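# Eject used pipette tip into bin, rehang pipette

## Task

Remove the used tip from the pipette (the pipette has a tip-ejector button next to its plunger) and get it into the waste bin. The tip may be released to drop only after at least half its length is below the bin's rim; a drop from any higher fails at once. The bin must stay upright. The used tip may touch nothing except the pipette and the bin; touching anything else fails at once. Afterwards, hang the pipette back on its rack by its finger rest, upright and at its original hanging height. Nothing counts as done if it stays in place only because the robot is holding it at the end, and nothing may be knocked or put off the table.

## Robot and tools

ROBOT. One six-joint arm (UR-style: shoulder pan, shoulder lift, elbow, wrist 1, wrist 2, wrist 3) carrying a right hand with four digits (index, middle, ring, thumb) driven by 16 motors. There is only this one arm, so every row describes that single arm plus its hand. The controlled point is the hand point, located in front of the palm where the thumb tip meets the index and middle fingertips in a pinch.

FRAMES. The scene frame has its origin on the table top under the arm base, +z up, +y to the left when facing along +x. Results report the hand point position in metres and its orientation as a wxyz quaternion in this frame, with velocities in m/s and rad/s. The hand point's own axes: +z runs along the straightened fingers toward their tips, +x crosses the palm away from the thumb, +y points out of the palm face (the palm surface sits at y = -0.062 m). Bending fingers moves their tips toward +y. A rigid mast beside the wrist, on the palm side (x +0.05 to +0.10, z -0.16 to -0.11, out to y +0.06 m), can collide with objects. Only the rubber fingertip caps grip well.

ROW FORMAT. A row is 24 numbers, each in [-1, 1]: dx, dy, dz, rx, ry, rz, then 16 finger goals (index_mcp, index_abd, index_pip, index_dip, middle_mcp, middle_abd, middle_pip, middle_dip, ring_mcp, ring_abd, ring_pip, ring_dip, thumb_cmc, thumb_axl, thumb_mcp, thumb_ipl), then current_limit and speed. The first six are an offset, not a pose: a displacement in the hand point's own axes from its pose shown in the most recent result that reports it (or, before any such result, or for a second call in the same reply, from where the robot stands when the action begins). Scale: 1.0 equals 0.6 m for dx/dy/dz and 180 degrees for the rotation vector rx/ry/rz. Each row in an action is measured from that same base pose, not chained. All zeros drives the hand back to that base pose; it is not a pause. The 16 finger numbers are absolute goal angles mapped linearly between each hinge's stops; moving toward -1 curls the finger joints toward the palm (straight values: mcp +0.75, abd 0.00, pip +0.58, dip +0.70, thumb_cmc +0.71, thumb_axl +0.68, thumb_mcp +0.23, thumb_ipl +0.17). current_limit maps -1..+1 to 0..550 mA (minimum 11 mA); speed sets the motors' goal-tracking rate as (speed+1)/2 of 5.9 rad/s. Initially current_limit +0.4 and speed -0.6; the last values sent persist.

TOOLS.
execute_actions(actions, pictures): actions is an empty list (just report state), one action {rows: 1 to 15 rows, steps: up to 15, default 15}, each row held for one 1/30 s step and the last repeated, or one wait {steps: up to 300} counted from the previous result, including thinking time. pictures toggles camera images.
move(target, speed, stop_force): target is one 24-number row as above (offset from the last reported pose); the hand travels a straight path 0.5 to 10 s long. speed is top linear speed in m/s, 0.002 to 0.5 (default 0.25; turning capped at twice that in rad/s). stop_force, 9 to 40 N, ends the path when the wrist sensor feels that much extra push against the motion; use it only with slow, non-rotating approaches, and omit it when pulling away from a surface you press on. The result adds a move: line with the ending (done, off_target, moving, held, fault, contact) and any limits (paced = pose clipped, held = some steps blocked) plus remaining distance.
wait(seconds): 0 to 10 s, sends nothing new.
zoom_image(camera, region): magnify [x0, y0, x1, y1] pixels (max 504x504) of cam_head_left, cam_head_right, cam_high, cam_low or cam_wrist.
read_manual(section): licence text only.
finished_scene(scene): ends and grades the scene; irreversible.

RESULTS. Besides the pose, results give joint positions, Wrist force and Wrist torque in the hand point axes (force points from the surface back into the arm; noisy, offset up to about 4 N, saturates near 50 N), hand_goal, hand_measured, hand_current_ma, hand_state (moving, goal, blocked, overload), hand_current_limit, hand_speed, and a Hand target line. HELD marks steps where the clearance check withheld a command; pose unreachable means the check altered or blocked it.

MOTION LIMITS. Each step the commanded pose is clipped to 100 mm and 16 degrees from the measured pose, and arm motion lags about 0.17 s; long moves may end short, so check the reported pose and send the remainder. Position has priority over orientation.

AVOID. Joint contact torque at its limit (25.2 N m for wrists, 135 for others) or any 150 N external force triggers a 10 s fault stop. The arm is stiff: aiming even slightly beyond a firm contact can fault, and faster touches hit harder. A finger motor at 495 mA or more for 5 s shuts off for 10 s. Long loaded holds heat arm motors (warning at 70 °C, brake stop at 85 °C). Do not let the tip touch anything but pipette and bin, do not drop it from above the rim, do not tip the bin, and do not knock items off the table. Loose items may occasionally be nudged by outside pushes.

Each tool is called after "Emit:" as name([rows], argument=value, ...), one row to a line, values as JSON.

## Session

Emit:
execute_actions(actions=[])

Scene clock: 0.00 s of 9600.00 s.
end_effector_position=(+0.7261, -0.2135, +0.3192) hand_goal=(+0.754, +0.000, +0.576, +0.696, +0.754, +0.000, +0.576, +0.696, +0.754, +0.000, +0.576, +0.696, +0.714, +0.678, +0.226, +0.168) hand_measured=(+0.754, +0.000, +0.576, +0.696, +0.754, +0.000, +0.576, +0.696, +0.754, +0.000, +0.576, +0.696, +0.714, +0.678, +0.226, +0.168) hand_current_ma=(+0, +0, +0, +0, +0, +0, +0, +0, +0, +0, +0, +0, +0, +0, +0, +0) hand_state=(goal, goal, goal, goal, goal, goal, goal, goal, goal, goal, goal, goal, goal, goal, goal, goal) hand_current_limit=0.40 hand_speed=-0.60 end_effector_quat_wxyz=(+0.044, +0.179, +0.974, +0.132) end_effector_velocity=(-0.000, -0.000, +0.000) end_effector_angular_velocity=(+0.001, +0.001, -0.000)
Joint positions: [-0.661 -1.001  1.188 -1.712 -1.285 -1.887]
Joint velocities: [-0.    -0.001  0.001  0.001  0.    -0.   ]
Wrist force (N, on the end effector, along its own x y z axes, offset not removed): no reading
Wrist torque (N m, same axes, about the end effector's origin, offset not removed): no reading
Hand target: +0.726, -0.214, +0.319; +0.044, +0.179, +0.974, +0.132

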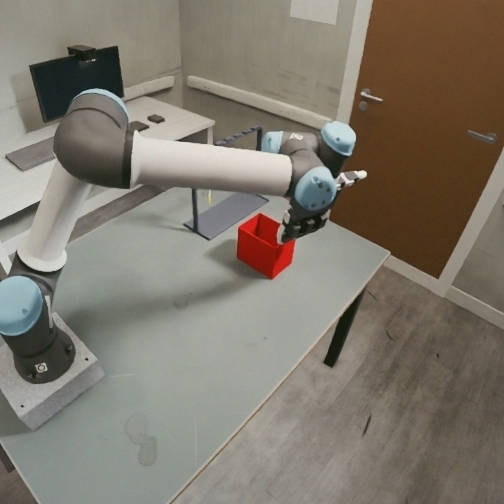

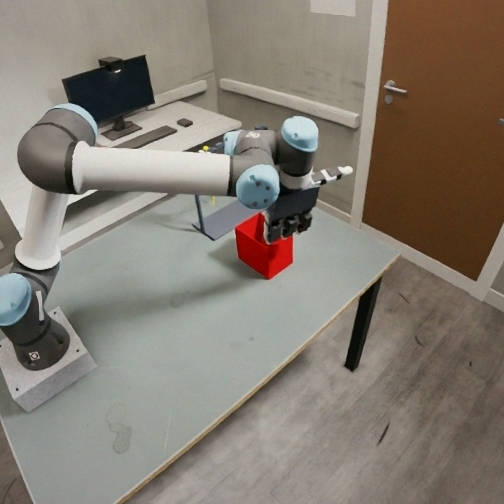

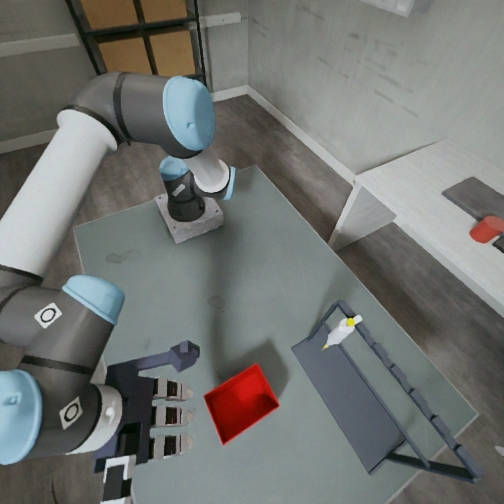

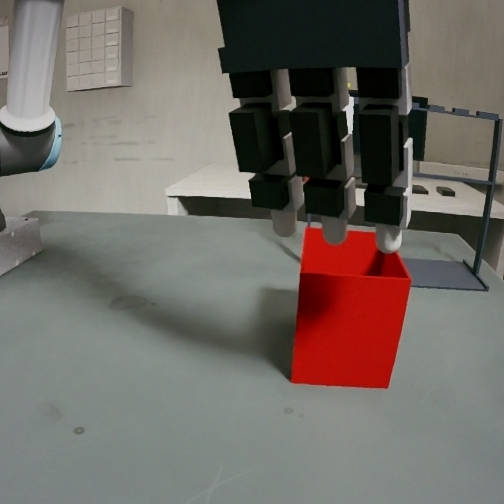

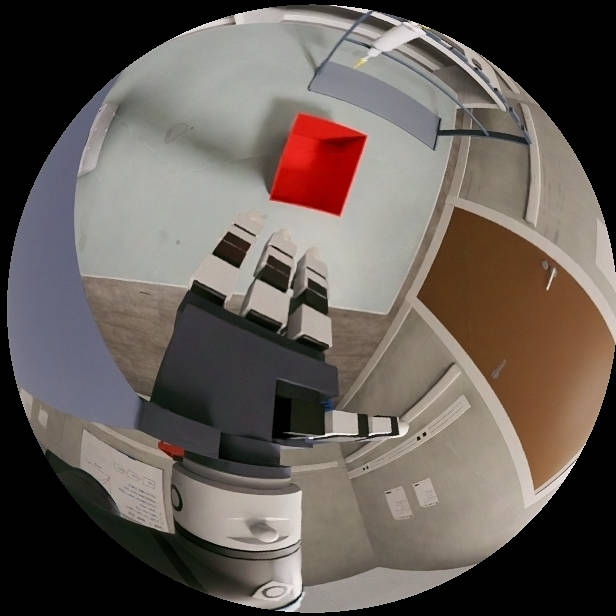

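Emit:
move(target=[0.55,0,-0.05,0,0,0,0.754,0,0.576,0.696,0.754,0,0.576,0.696,0.754,0,0.576,0.696,0.714,0.678,0.226,0.168,0.4,-0.6])

Emit:
zoom_image(camera="cam_low", region=[260,60,504,304])

Emit:
zoom_image(camera="cam_high", region=[290,285,390,385])

Scene clock: 6.37 s of 9600.00 s.
end_effector_position=(+0.4147, -0.1017, +0.3361) hand_goal=(+0.754, +0.000, +0.576, +0.696, +0.754, +0.000, +0.576, +0.696, +0.754, +0.000, +0.576, +0.696, +0.714, +0.678, +0.226, +0.168) hand_measured=(+0.754, +0.000, +0.576, +0.696, +0.754, +0.000, +0.576, +0.696, +0.754, +0.000, +0.576, +0.696, +0.714, +0.678, +0.222, +0.168) hand_current_ma=(-2, +0, +4, +0, -2, +0, +4, +0, -2, +0, +4, +0, +4, -5, -24, -2) hand_state=(goal, goal, goal, goal, goal, goal, goal, goal, goal, goal, goal, goal, goal, goal, goal, goal) hand_current_limit=0.40 hand_speed=-0.60 end_effector_quat_wxyz=(+0.043, +0.179, +0.974, +0.132) end_effector_velocity=(-0.002, +0.000, +0.000) end_effector_angular_velocity=(+0.001, +0.000, -0.000)
Joint positions: [-0.932 -1.801  2.076 -1.723 -1.309 -2.168]
Joint velocities: [-0.004 -0.005  0.003  0.004 -0.    -0.004]
Wrist force (N, on the end effector, along its own x y z axes, offset not removed): [-0.9 0.9 -2.4]
Wrist torque (N m, same axes, about the end effector's origin, offset not removed): [0.29 0.19 0.03]
Hand target: +0.414, -0.102, +0.336; +0.043, +0.179, +0.974, +0.132
Off the commanded pose: 0.001 m, 0 deg.
After step 90, 1.33 s passed at rest.
move: done
camera_calibration (this result's frames):
cam_wrist: T_world_to_cam=[[0.951369, 0.231528, 0.203205, -0.410296], [0.0771185, -0.817637, 0.570546, -0.351664], [0.298246, -0.527129, -0.795729, 0.221966], [0, 0, 0, 1]] pos_world=[0.351262, -0.0755332, 0.46064]

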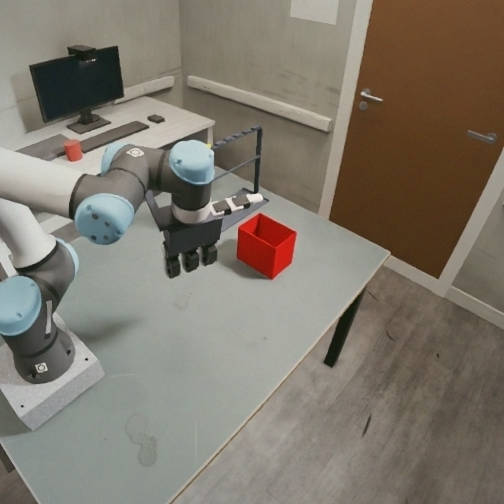

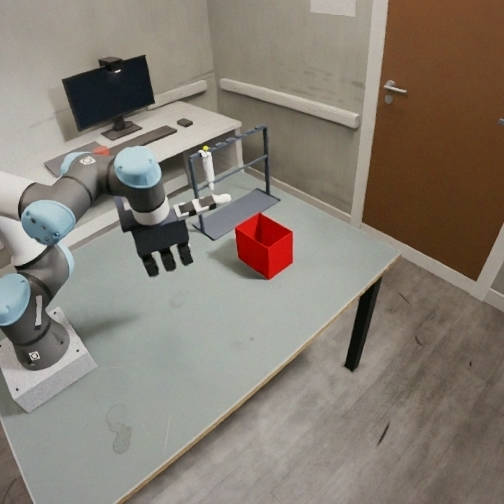

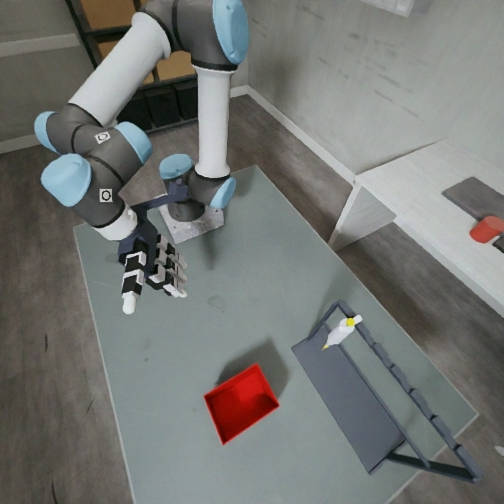

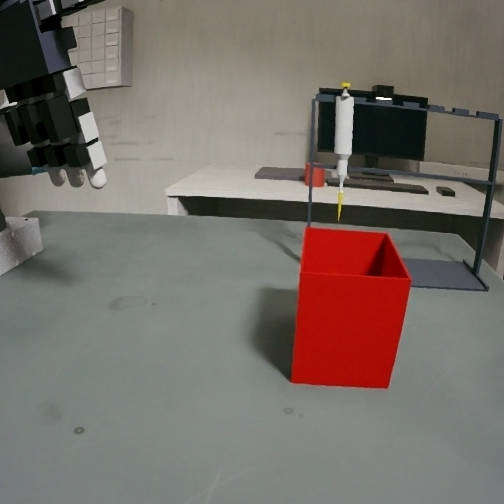

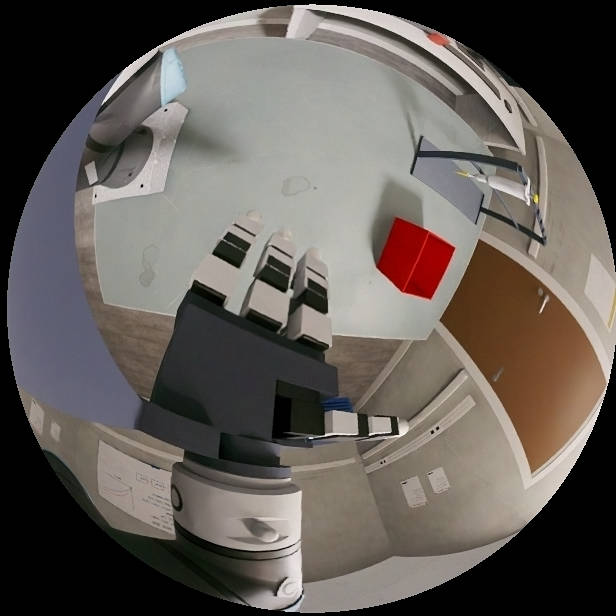

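Region (260, 60, 504, 304) of cam_low's 504x504 image, scaled by 2.066, with more detail than that image has.

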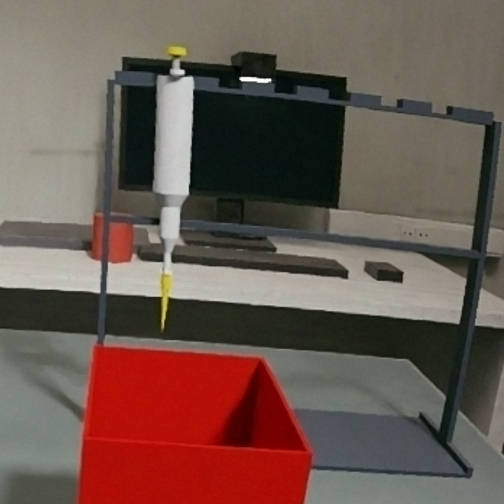

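Region (290, 285, 390, 385) of cam_high's 504x504 image, scaled by 5.040, with more detail than that image has.

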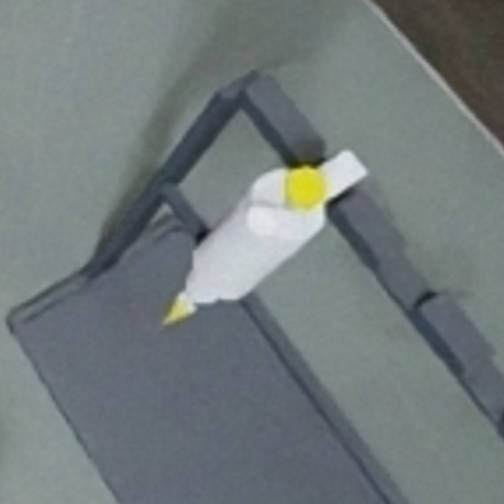

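Emit:
move(target=[-0.349,0.372,0.182,-0.0765,-0.445,-0.203,0.754,0,0.576,0.696,0.754,0,0.576,0.696,1,0,0.9,0.9,0.714,0.678,0.226,0.168,0.4,-0.6])

Scene clock: 34.80 s of 9600.00 s.
end_effector_position=(+0.7000, +0.0503, +0.2999) hand_goal=(+0.754, +0.000, +0.576, +0.696, +0.754, +0.000, +0.576, +0.696, +1.000, +0.000, +0.900, +0.900, +0.714, +0.678, +0.226, +0.168) hand_measured=(+0.754, -0.002, +0.576, +0.696, +0.754, -0.002, +0.576, +0.696, +0.998, -0.002, +0.898, +0.898, +0.716, +0.678, +0.224, +0.168) hand_current_ma=(+0, -12, +4, +0, +0, -13, +4, +0, -14, -10, -14, -14, +6, -5, -15, -2) hand_state=(goal, goal, goal, goal, goal, goal, goal, goal, goal, goal, goal, goal, goal, goal, goal, goal) hand_current_limit=0.40 hand_speed=-0.60 end_effector_quat_wxyz=(+0.703, -0.073, +0.704, +0.073) end_effector_velocity=(+0.002, +0.001, +0.000) end_effector_angular_velocity=(-0.002, -0.011, +0.001)
Joint positions: [-0.424 -0.764  1.876 -4.265 -0.928 -1.559]
Joint velocities: [ 0.003  0.008 -0.012 -0.009 -0.002  0.003]
Wrist force (N, on the end effector, along its own x y z axes, offset not removed): [2.2 0.8 -1.5]
Wrist torque (N m, same axes, about the end effector's origin, offset not removed): [0.16 -0.19 0.15]
Hand target: +0.700, +0.050, +0.300; +0.703, -0.073, +0.703, +0.073
Off the commanded pose: 0.001 m, 0 deg.
After step 90, 21.73 s passed at rest.
move: done
camera_calibration (this result's frames):
cam_wrist: T_world_to_cam=[[-0.133319, 0.568642, 0.81171, -0.149763], [-0.605505, -0.695123, 0.387515, 0.297773], [0.784595, -0.439831, 0.436989, -0.526298], [0, 0, 0, 1]] pos_world=[0.573267, 0.060668, 0.236159]

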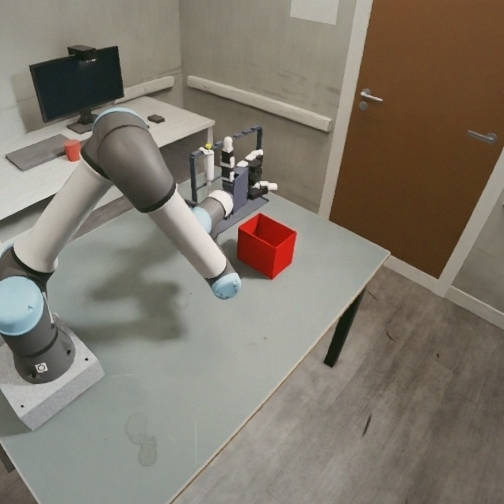

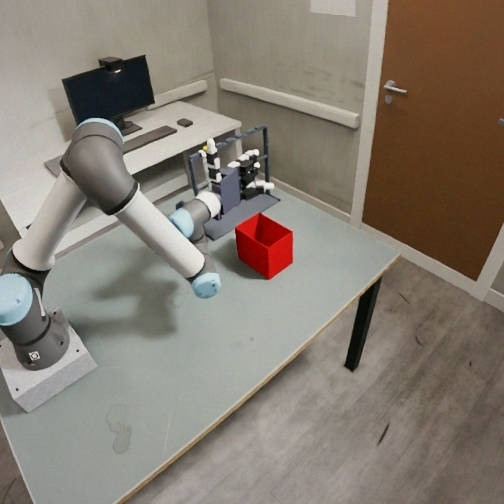

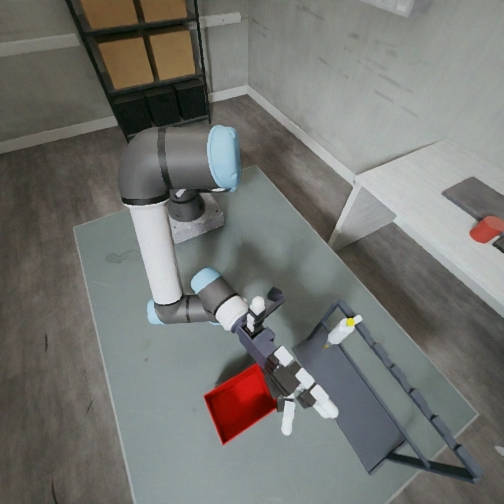

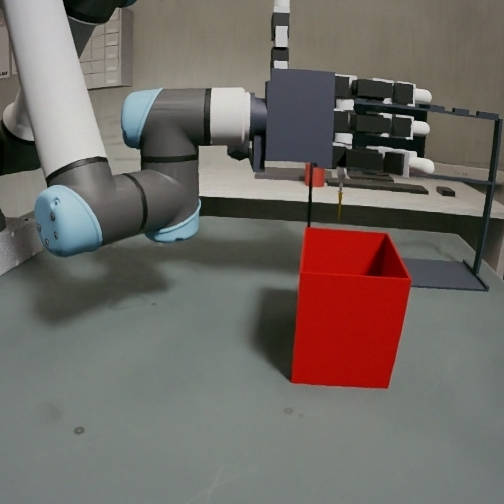

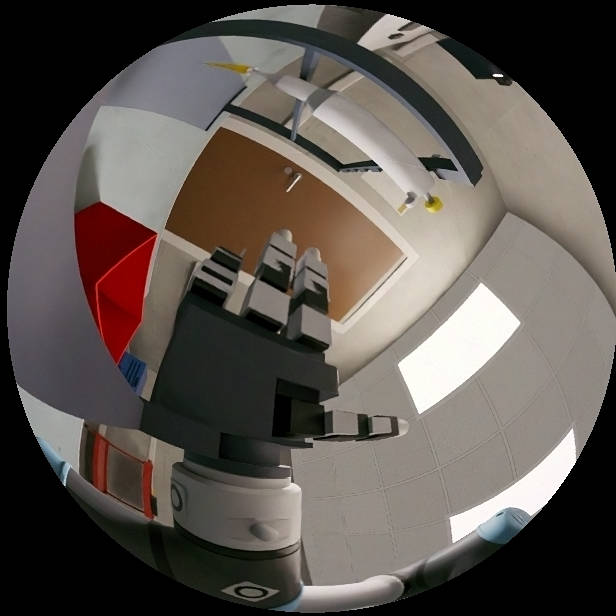

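Emit:
move(target=[0.105,0.12,0.143,0,0,0,0.754,0,0.576,0.696,0.754,0,0.576,0.696,1,0,0.9,0.9,0.714,0.678,0.226,0.168,0.4,-0.6], speed=0.12)

Emit:
zoom_image(camera="cam_high", region=[250,260,410,420])

Emit:
zoom_image(camera="cam_low", region=[240,40,480,280])

Scene clock: 39.30 s of 9600.00 s.
end_effector_position=(+0.7686, +0.1386, +0.2371) hand_goal=(+0.754, +0.000, +0.576, +0.696, +0.754, +0.000, +0.576, +0.696, +1.000, +0.000, +0.900, +0.900, +0.714, +0.678, +0.226, +0.168) hand_measured=(+0.754, -0.002, +0.576, +0.696, +0.754, -0.004, +0.576, +0.696, +0.998, -0.002, +0.898, +0.898, +0.716, +0.678, +0.224, +0.168) hand_current_ma=(+0, -13, +4, +0, +0, -14, +4, +0, -11, -11, -13, -14, +6, -5, -13, -2) hand_state=(goal, goal, goal, goal, goal, goal, goal, goal, goal, goal, goal, goal, goal, goal, goal, goal) hand_current_limit=0.40 hand_speed=-0.60 end_effector_quat_wxyz=(+0.703, -0.073, +0.704, +0.073) end_effector_velocity=(+0.002, +0.002, -0.001) end_effector_angular_velocity=(+0.001, +0.002, +0.000)
Joint positions: [-0.216 -0.562  1.64  -4.23  -1.136 -1.561]
Joint velocities: [ 0.003  0.004 -0.007  0.004 -0.003  0.001]
Wrist force (N, on the end effector, along its own x y z axes, offset not removed): [-1.2 1.0 -0.7]
Wrist torque (N m, same axes, about the end effector's origin, offset not removed): [0.16 0.18 -0.02]
Hand target: +0.769, +0.139, +0.237; +0.703, -0.073, +0.704, +0.074
Off the commanded pose: 0.001 m, 0 deg.
move: done
camera_calibration (this result's frames):
cam_wrist: T_world_to_cam=[[-0.133419, 0.568473, 0.811811, -0.139786], [-0.605555, -0.695202, 0.387295, 0.42515], [0.78454, -0.439924, 0.436995, -0.513773], [0, 0, 0, 1]] pos_world=[0.641877, 0.149009, 0.173337]

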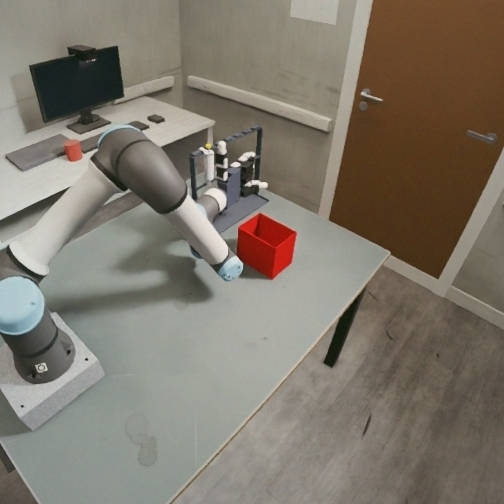

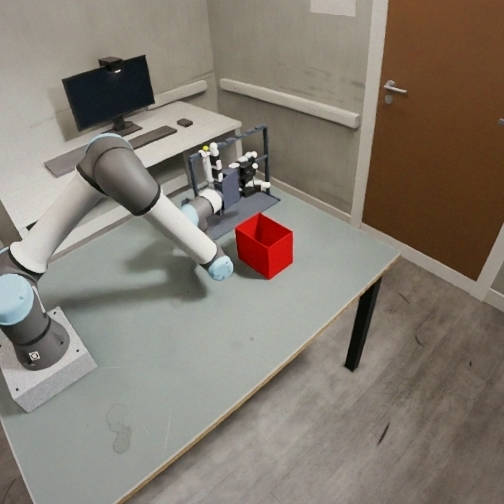

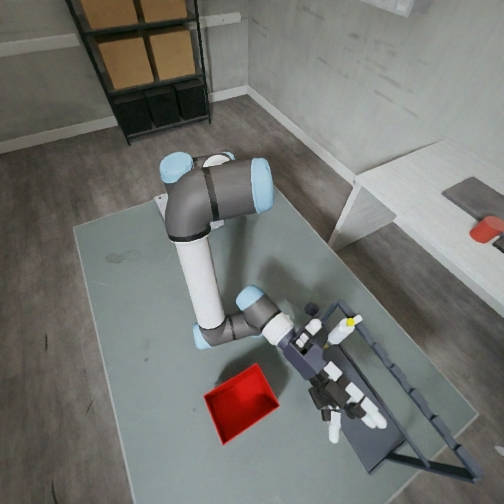

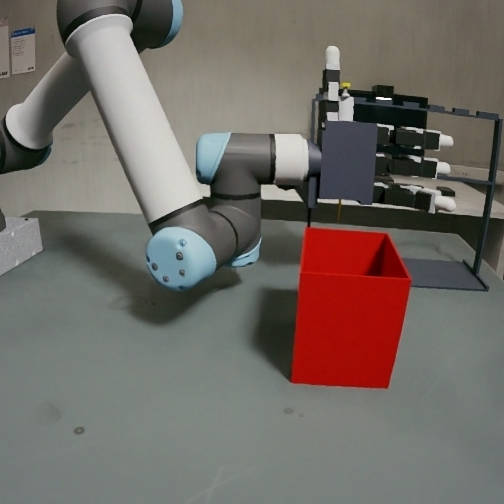

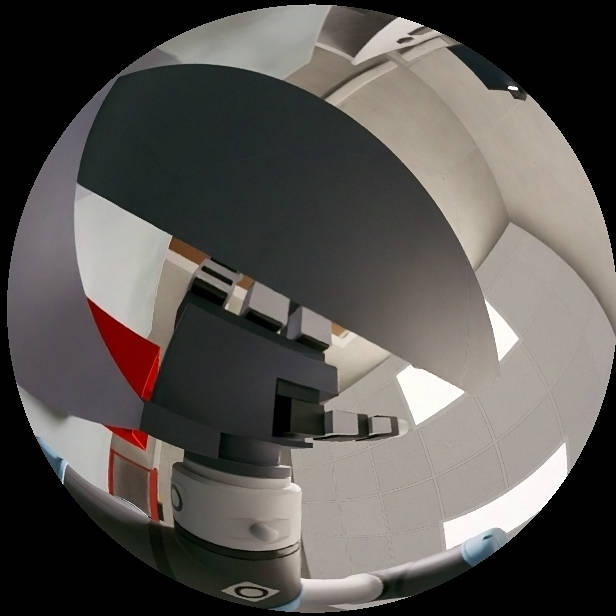

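Region (250, 260, 410, 420) of cam_high's 504x504 image, scaled by 3.150, with more detail than that image has.

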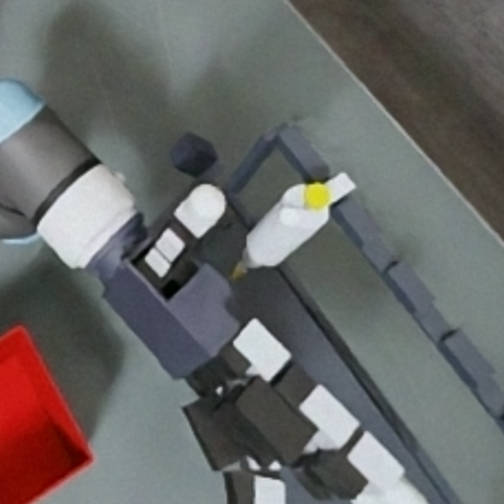

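Region (240, 40, 480, 280) of cam_low's 504x504 image, scaled by 2.100, with more detail than that image has.

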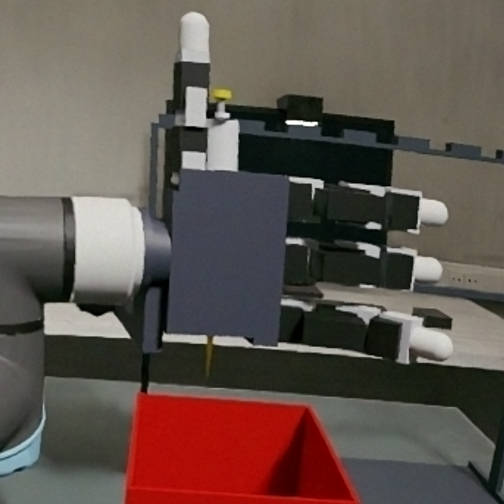

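Emit:
move(target=[-0.025,0.07,-0.013,0,0,0,0.754,0,0.576,0.696,0.754,0,0.576,0.696,1,0,0.9,0.9,0.714,0.678,0.226,0.168,0.4,-0.6], speed=0.04)

Emit:
zoom_image(camera="cam_high", region=[270,260,430,420])

Emit:
zoom_image(camera="cam_low", region=[240,40,480,280])

Scene clock: 43.43 s of 9600.00 s.
end_effector_position=(+0.7524, +0.1778, +0.2522) hand_goal=(+0.754, +0.000, +0.576, +0.696, +0.754, +0.000, +0.576, +0.696, +1.000, +0.000, +0.900, +0.900, +0.714, +0.678, +0.226, +0.168) hand_measured=(+0.754, -0.002, +0.576, +0.696, +0.754, -0.004, +0.576, +0.696, +0.998, -0.002, +0.898, +0.898, +0.716, +0.678, +0.224, +0.168) hand_current_ma=(+0, -13, +4, +0, +0, -14, +4, +0, -11, -11, -13, -14, +6, -5, -13, -2) hand_state=(goal, goal, goal, goal, goal, goal, goal, goal, goal, goal, goal, goal, goal, goal, goal, goal) hand_current_limit=0.40 hand_speed=-0.60 end_effector_quat_wxyz=(+0.703, -0.073, +0.704, +0.074) end_effector_velocity=(-0.001, +0.002, +0.001) end_effector_angular_velocity=(-0.000, +0.001, -0.000)
Joint positions: [-0.151 -0.61   1.698 -4.24  -1.202 -1.562]
Joint velocities: [ 0.004 -0.002  0.002  0.001 -0.004 -0.001]
Wrist force (N, on the end effector, along its own x y z axes, offset not removed): [2.4 -1.9 -0.8]
Wrist torque (N m, same axes, about the end effector's origin, offset not removed): [-0.35 -0.26 0.26]
Hand target: +0.752, +0.178, +0.252; +0.703, -0.073, +0.704, +0.074
Off the commanded pose: 0.000 m, 0 deg.
move: done
camera_calibration (this result's frames):
cam_wrist: T_world_to_cam=[[-0.133456, 0.568375, 0.811874, -0.176451], [-0.605553, -0.695259, 0.387195, 0.436799], [0.784535, -0.439959, 0.436968, -0.490396], [0, 0, 0, 1]] pos_world=[0.62569, 0.188224, 0.188416]

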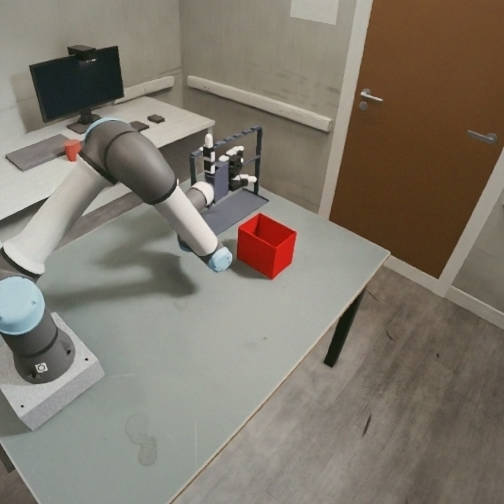

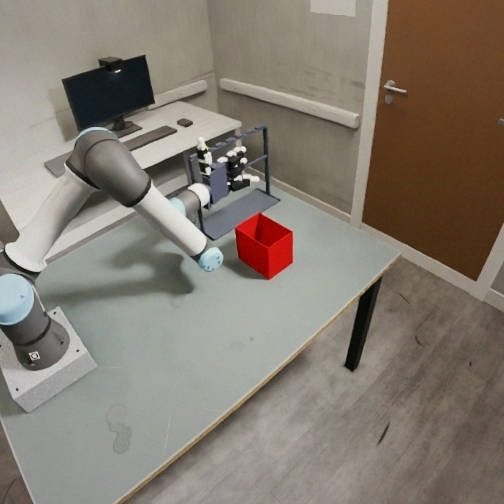

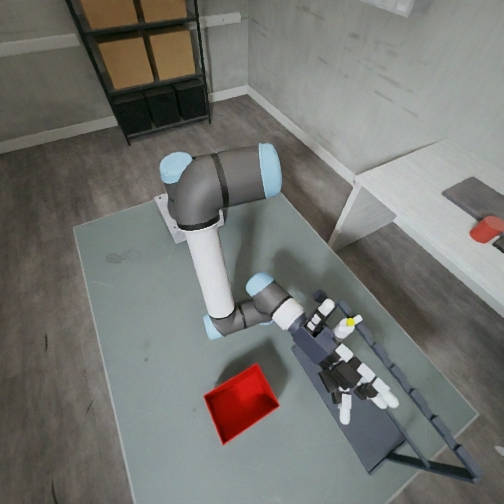

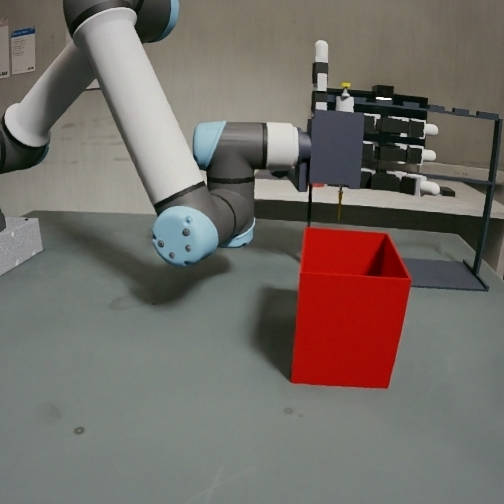

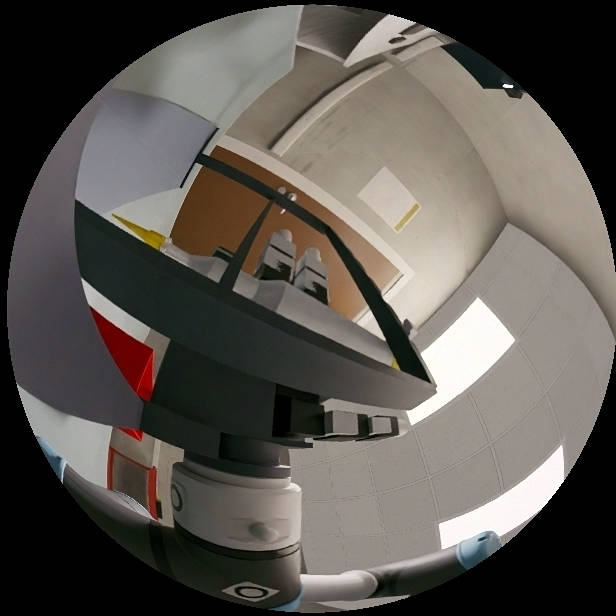

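Region (270, 260, 430, 420) of cam_high's 504x504 image, scaled by 3.150, with more detail than that image has.

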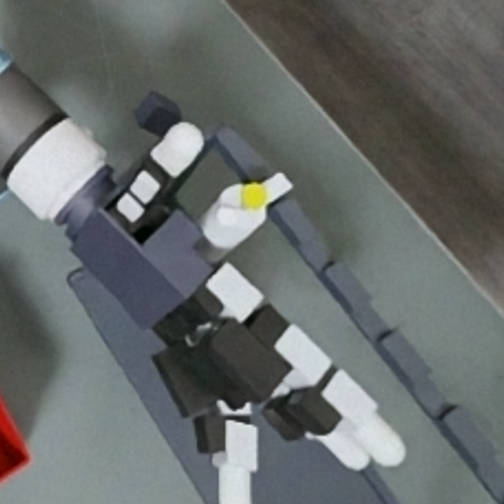

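Region (240, 40, 480, 280) of cam_low's 504x504 image, scaled by 2.100, with more detail than that image has.

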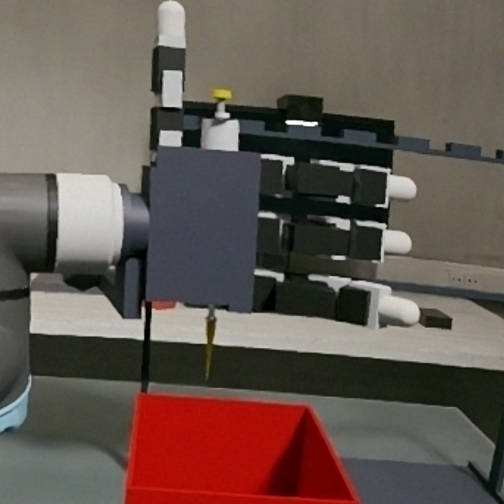

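Emit:
move(target=[0.007,0.023,0.013,0,0,0,0.07,0,-0.3,-0.03,0.07,0,-0.3,-0.03,1,0,0.9,0.9,0.714,0.678,0.226,0.168,0.4,-0.6], speed=0.02)

Emit:
zoom_image(camera="cam_high", region=[290,270,410,390])

Scene clock: 48.17 s of 9600.00 s.
end_effector_position=(+0.7571, +0.1928, +0.2481) hand_goal=(+0.070, +0.000, -0.300, -0.030, +0.070, +0.000, -0.300, -0.030, +1.000, +0.000, +0.900, +0.900, +0.714, +0.678, +0.226, +0.168) hand_measured=(+0.072, -0.002, -0.298, -0.028, +0.072, -0.004, -0.298, -0.028, +0.998, -0.002, +0.898, +0.898, +0.716, +0.678, +0.224, +0.168) hand_current_ma=(+12, -13, +14, +14, +12, -14, +14, +14, -11, -11, -13, -14, +6, -5, -13, -2) hand_state=(goal, goal, goal, goal, goal, goal, goal, goal, goal, goal, goal, goal, goal, goal, goal, goal) hand_current_limit=0.40 hand_speed=-0.60 end_effector_quat_wxyz=(+0.703, -0.073, +0.704, +0.074) end_effector_velocity=(+0.001, +0.001, -0.000) end_effector_angular_velocity=(-0.000, -0.001, -0.000)
Joint positions: [-0.121 -0.594  1.675 -4.232 -1.231 -1.562]
Joint velocities: [ 0.002  0.002 -0.003  0.    -0.002 -0.   ]
Wrist force (N, on the end effector, along its own x y z axes, offset not removed): [-1.4 -2.0 -3.5]
Wrist torque (N m, same axes, about the end effector's origin, offset not removed): [0.00 0.21 -0.20]
Hand target: +0.757, +0.193, +0.248; +0.703, -0.073, +0.704, +0.074
Off the commanded pose: 0.000 m, 0 deg.
After step 90, 0.57 s passed at rest.
move: done
camera_calibration (this result's frames):
cam_wrist: T_world_to_cam=[[-0.13346, 0.568335, 0.811901, -0.180997], [-0.605553, -0.69528, 0.387159, 0.451696], [0.784534, -0.439979, 0.436949, -0.485671], [0, 0, 0, 1]] pos_world=[0.630395, 0.203237, 0.184287]

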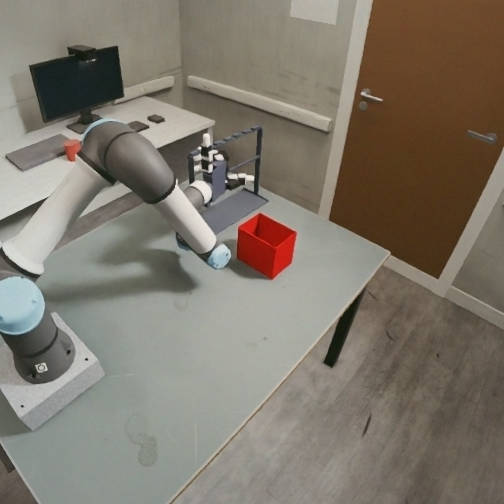

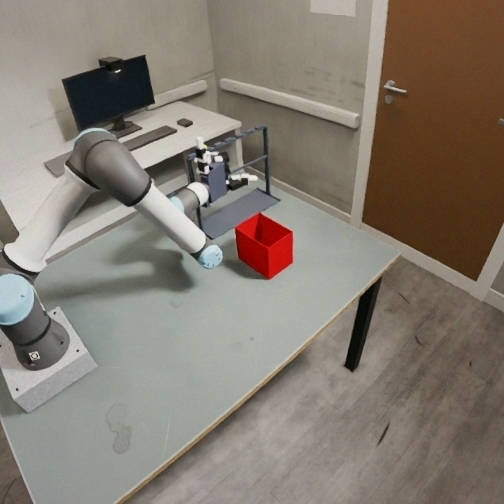

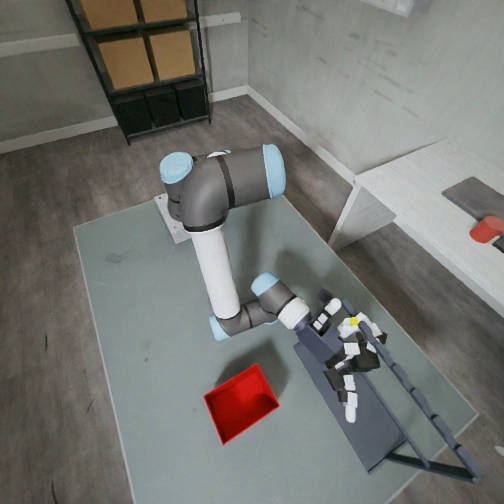

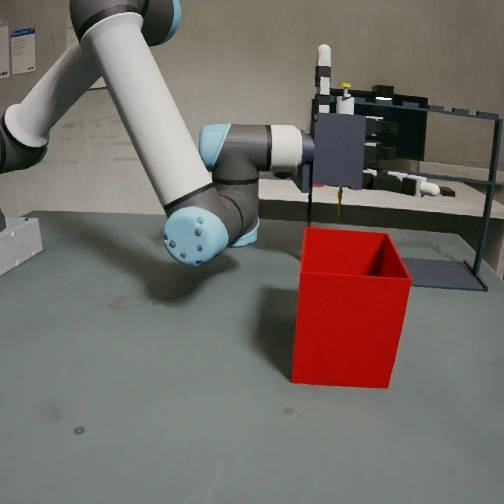

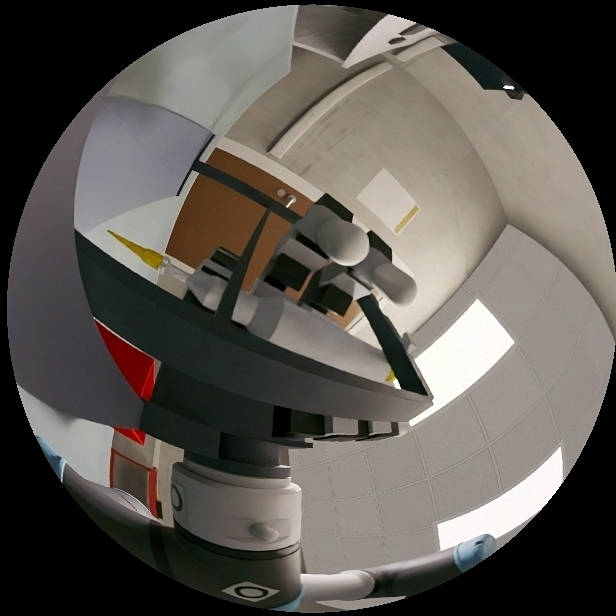

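Region (290, 270, 410, 390) of cam_high's 504x504 image, scaled by 4.200, with more detail than that image has.

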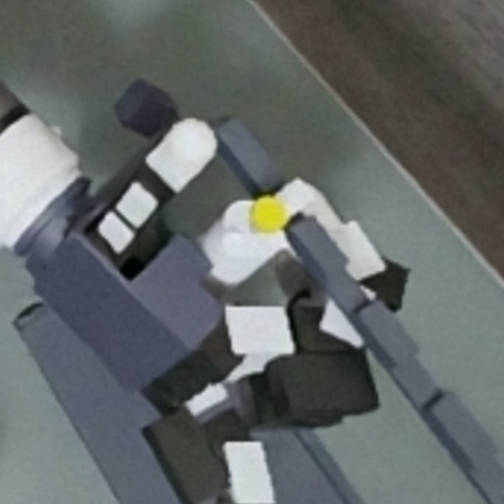

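Emit:
move(target=[0,-0.006,0,0,0,0,-0.2,0,-0.8,-0.4,-0.2,0,-0.8,-0.4,1,0,0.9,0.9,0.714,0.678,0.226,0.168,0.75,-0.7], speed=0.02)

Emit:
zoom_image(camera="cam_wrist", region=[200,180,480,460])

Scene clock: 52.73 s of 9600.00 s.
end_effector_position=(+0.7578, +0.1895, +0.2481) hand_goal=(-0.200, +0.000, -0.800, -0.400, -0.200, +0.000, -0.800, -0.400, +1.000, +0.000, +0.900, +0.900, +0.714, +0.678, +0.226, +0.168) hand_measured=(-0.160, -0.002, -0.540, -0.286, -0.160, -0.004, -0.540, -0.284, +0.998, -0.002, +0.898, +0.898, +0.716, +0.678, +0.224, +0.168) hand_current_ma=(+218, -13, +481, +481, +228, -14, +481, +481, -10, -11, -13, -14, +6, -5, -13, -2) hand_state=(blocked, goal, blocked, blocked, blocked, goal, blocked, blocked, goal, goal, goal, goal, goal, goal, goal, goal) hand_current_limit=0.75 hand_speed=-0.70 end_effector_quat_wxyz=(+0.703, -0.073, +0.704, +0.074) end_effector_velocity=(+0.000, -0.001, +0.000) end_effector_angular_velocity=(-0.001, -0.001, +0.000)
Joint positions: [-0.127 -0.594  1.674 -4.232 -1.225 -1.562]
Joint velocities: [-0.003 -0.    -0.    -0.001  0.003 -0.   ]
Wrist force (N, on the end effector, along its own x y z axes, offset not removed): [-0.6 0.0 -1.5]
Wrist torque (N m, same axes, about the end effector's origin, offset not removed): [0.03 0.08 -0.24]
Hand target: +0.758, +0.189, +0.248; +0.703, -0.073, +0.704, +0.074
Off the commanded pose: 0.000 m, 0 deg.
After step 90, 0.87 s passed at rest.
move: done
camera_calibration (this result's frames):
cam_wrist: T_world_to_cam=[[-0.133471, 0.568383, 0.811866, -0.178978], [-0.605551, -0.695261, 0.387196, 0.449795], [0.784534, -0.439946, 0.436983, -0.487704], [0, 0, 0, 1]] pos_world=[0.631106, 0.199889, 0.184265]

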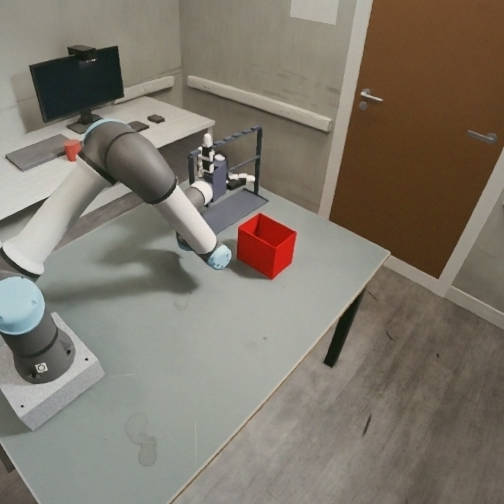

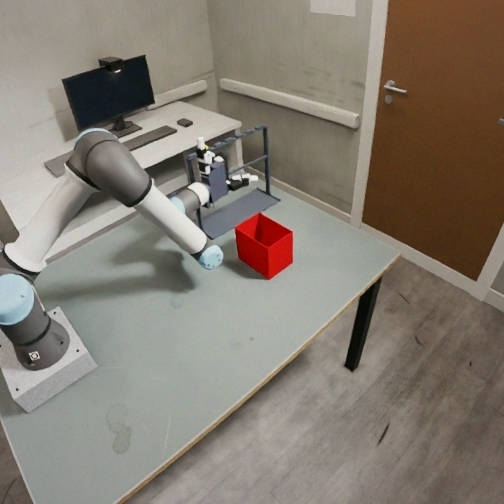

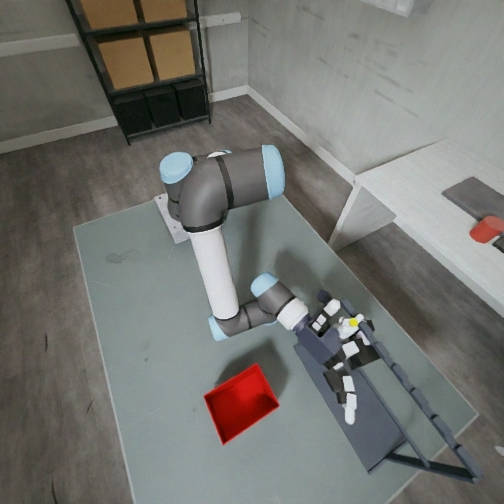

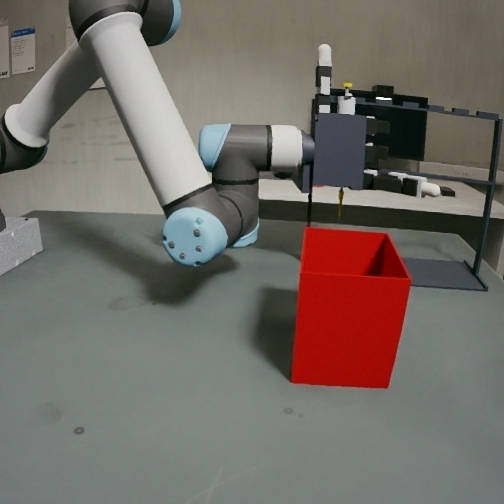

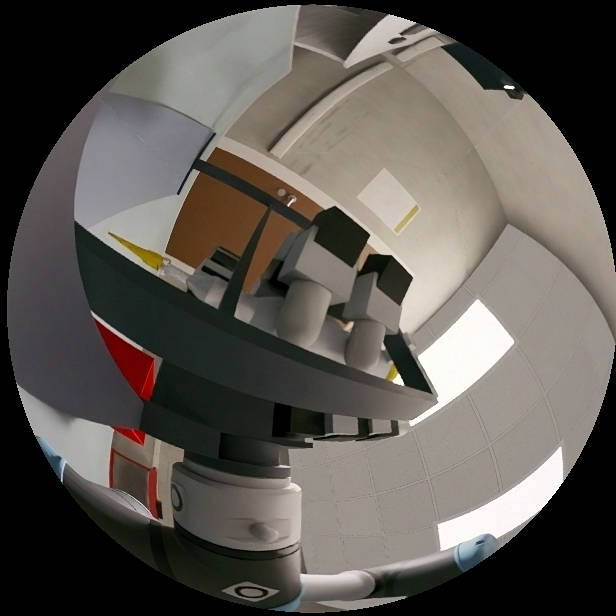

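Region (200, 180, 480, 460) of cam_wrist's 616x616 image, scaled by 1.800, with more detail than that image has.

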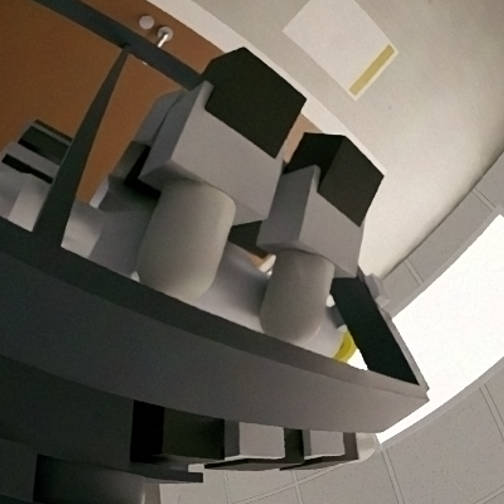

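Caps are on it. Lift.

Emit:
move(target=[-0.02,0,0,0,0,0,-0.25,0,-0.8,-0.4,-0.25,0,-0.8,-0.4,1,0,0.9,0.9,0.714,0.678,0.226,0.168,0.75,-0.7], speed=0.01, stop_force=10)

Emit:
zoom_image(camera="cam_wrist", region=[330,270,480,420])

Emit:
zoom_image(camera="cam_high", region=[310,280,400,370])

Scene clock: 58.67 s of 9600.00 s.
end_effector_position=(+0.7578, +0.1894, +0.2598) hand_goal=(-0.250, +0.000, -0.800, -0.400, -0.250, +0.000, -0.800, -0.400, +1.000, +0.000, +0.900, +0.900, +0.714, +0.678, +0.226, +0.168) hand_measured=(-0.160, -0.002, -0.540, -0.286, -0.160, -0.004, -0.540, -0.284, +0.998, -0.002, +0.898, +0.898, +0.716, +0.678, +0.224, +0.168) hand_current_ma=(+480, -13, +481, +481, +481, -14, +481, +481, -10, -11, -13, -14, +6, -5, -13, -2) hand_state=(blocked, goal, blocked, blocked, blocked, goal, blocked, blocked, goal, goal, goal, goal, goal, goal, goal, goal) hand_current_limit=0.75 hand_speed=-0.70 end_effector_quat_wxyz=(+0.703, -0.073, +0.704, +0.074) end_effector_velocity=(-0.000, +0.000, +0.002) end_effector_angular_velocity=(-0.001, -0.001, +0.001)
Joint positions: [-0.128 -0.618  1.682 -4.215 -1.225 -1.562]
Joint velocities: [ 0.    -0.005  0.001  0.003  0.    -0.001]
Wrist force (N, on the end effector, along its own x y z axes, offset not removed): [0.0 -1.6 -0.4]
Wrist torque (N m, same axes, about the end effector's origin, offset not removed): [-0.27 0.10 -0.08]
Hand target: +0.758, +0.189, +0.260; +0.703, -0.073, +0.704, +0.074
Off the commanded pose: 0.000 m, 0 deg.
After step 90, 1.50 s passed at rest.
move: done
camera_calibration (this result's frames):
cam_wrist: T_world_to_cam=[[-0.133443, 0.568351, 0.811893, -0.188513], [-0.605591, -0.695246, 0.387159, 0.445246], [0.784508, -0.440011, 0.436964, -0.492884], [0, 0, 0, 1]] pos_world=[0.631153, 0.199822, 0.196044]

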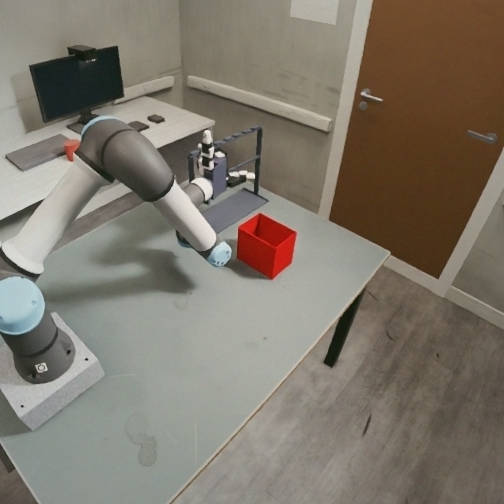

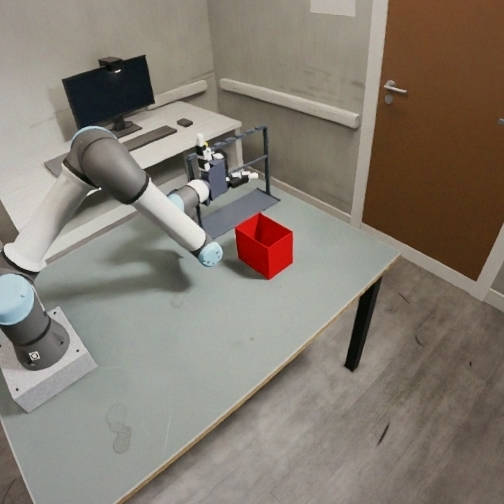

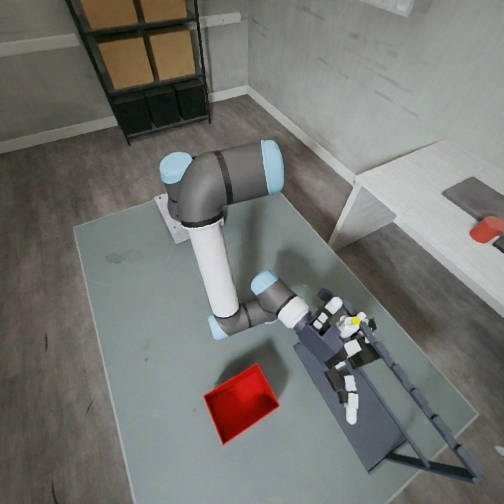

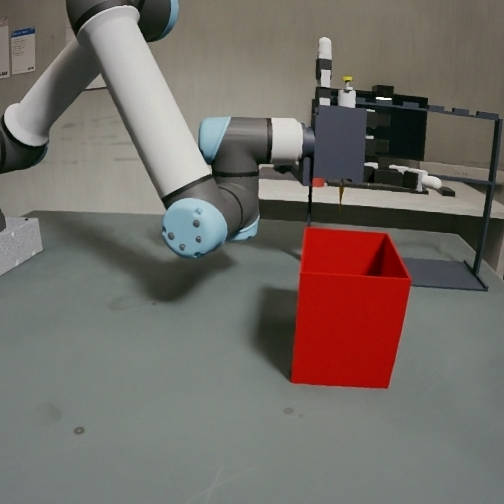

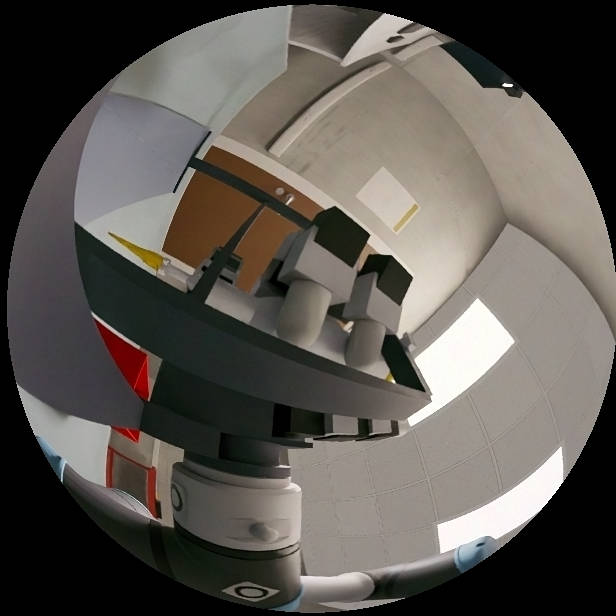

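Region (330, 270, 480, 420) of cam_wrist's 616x616 image, scaled by 3.360, with more detail than that image has.

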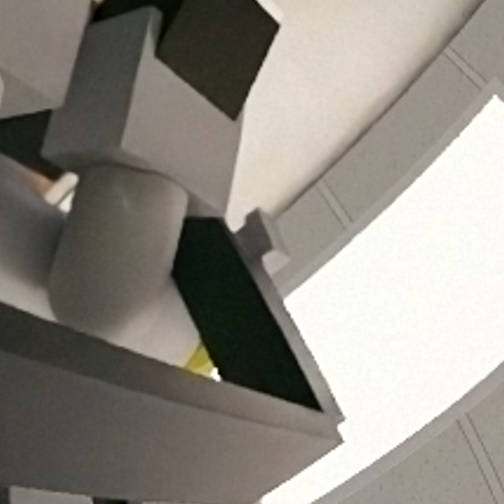

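Region (310, 280, 400, 370) of cam_high's 504x504 image, scaled by 5.600, with more detail than that image has.

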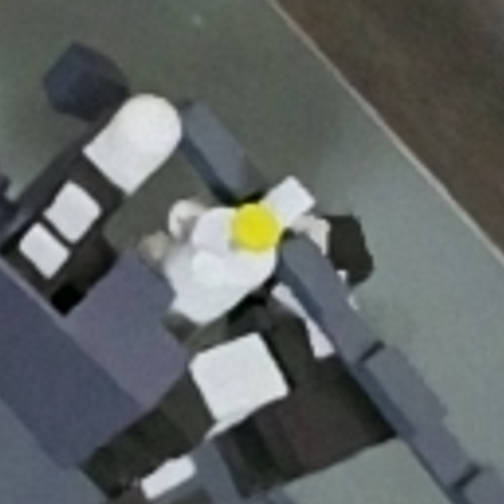

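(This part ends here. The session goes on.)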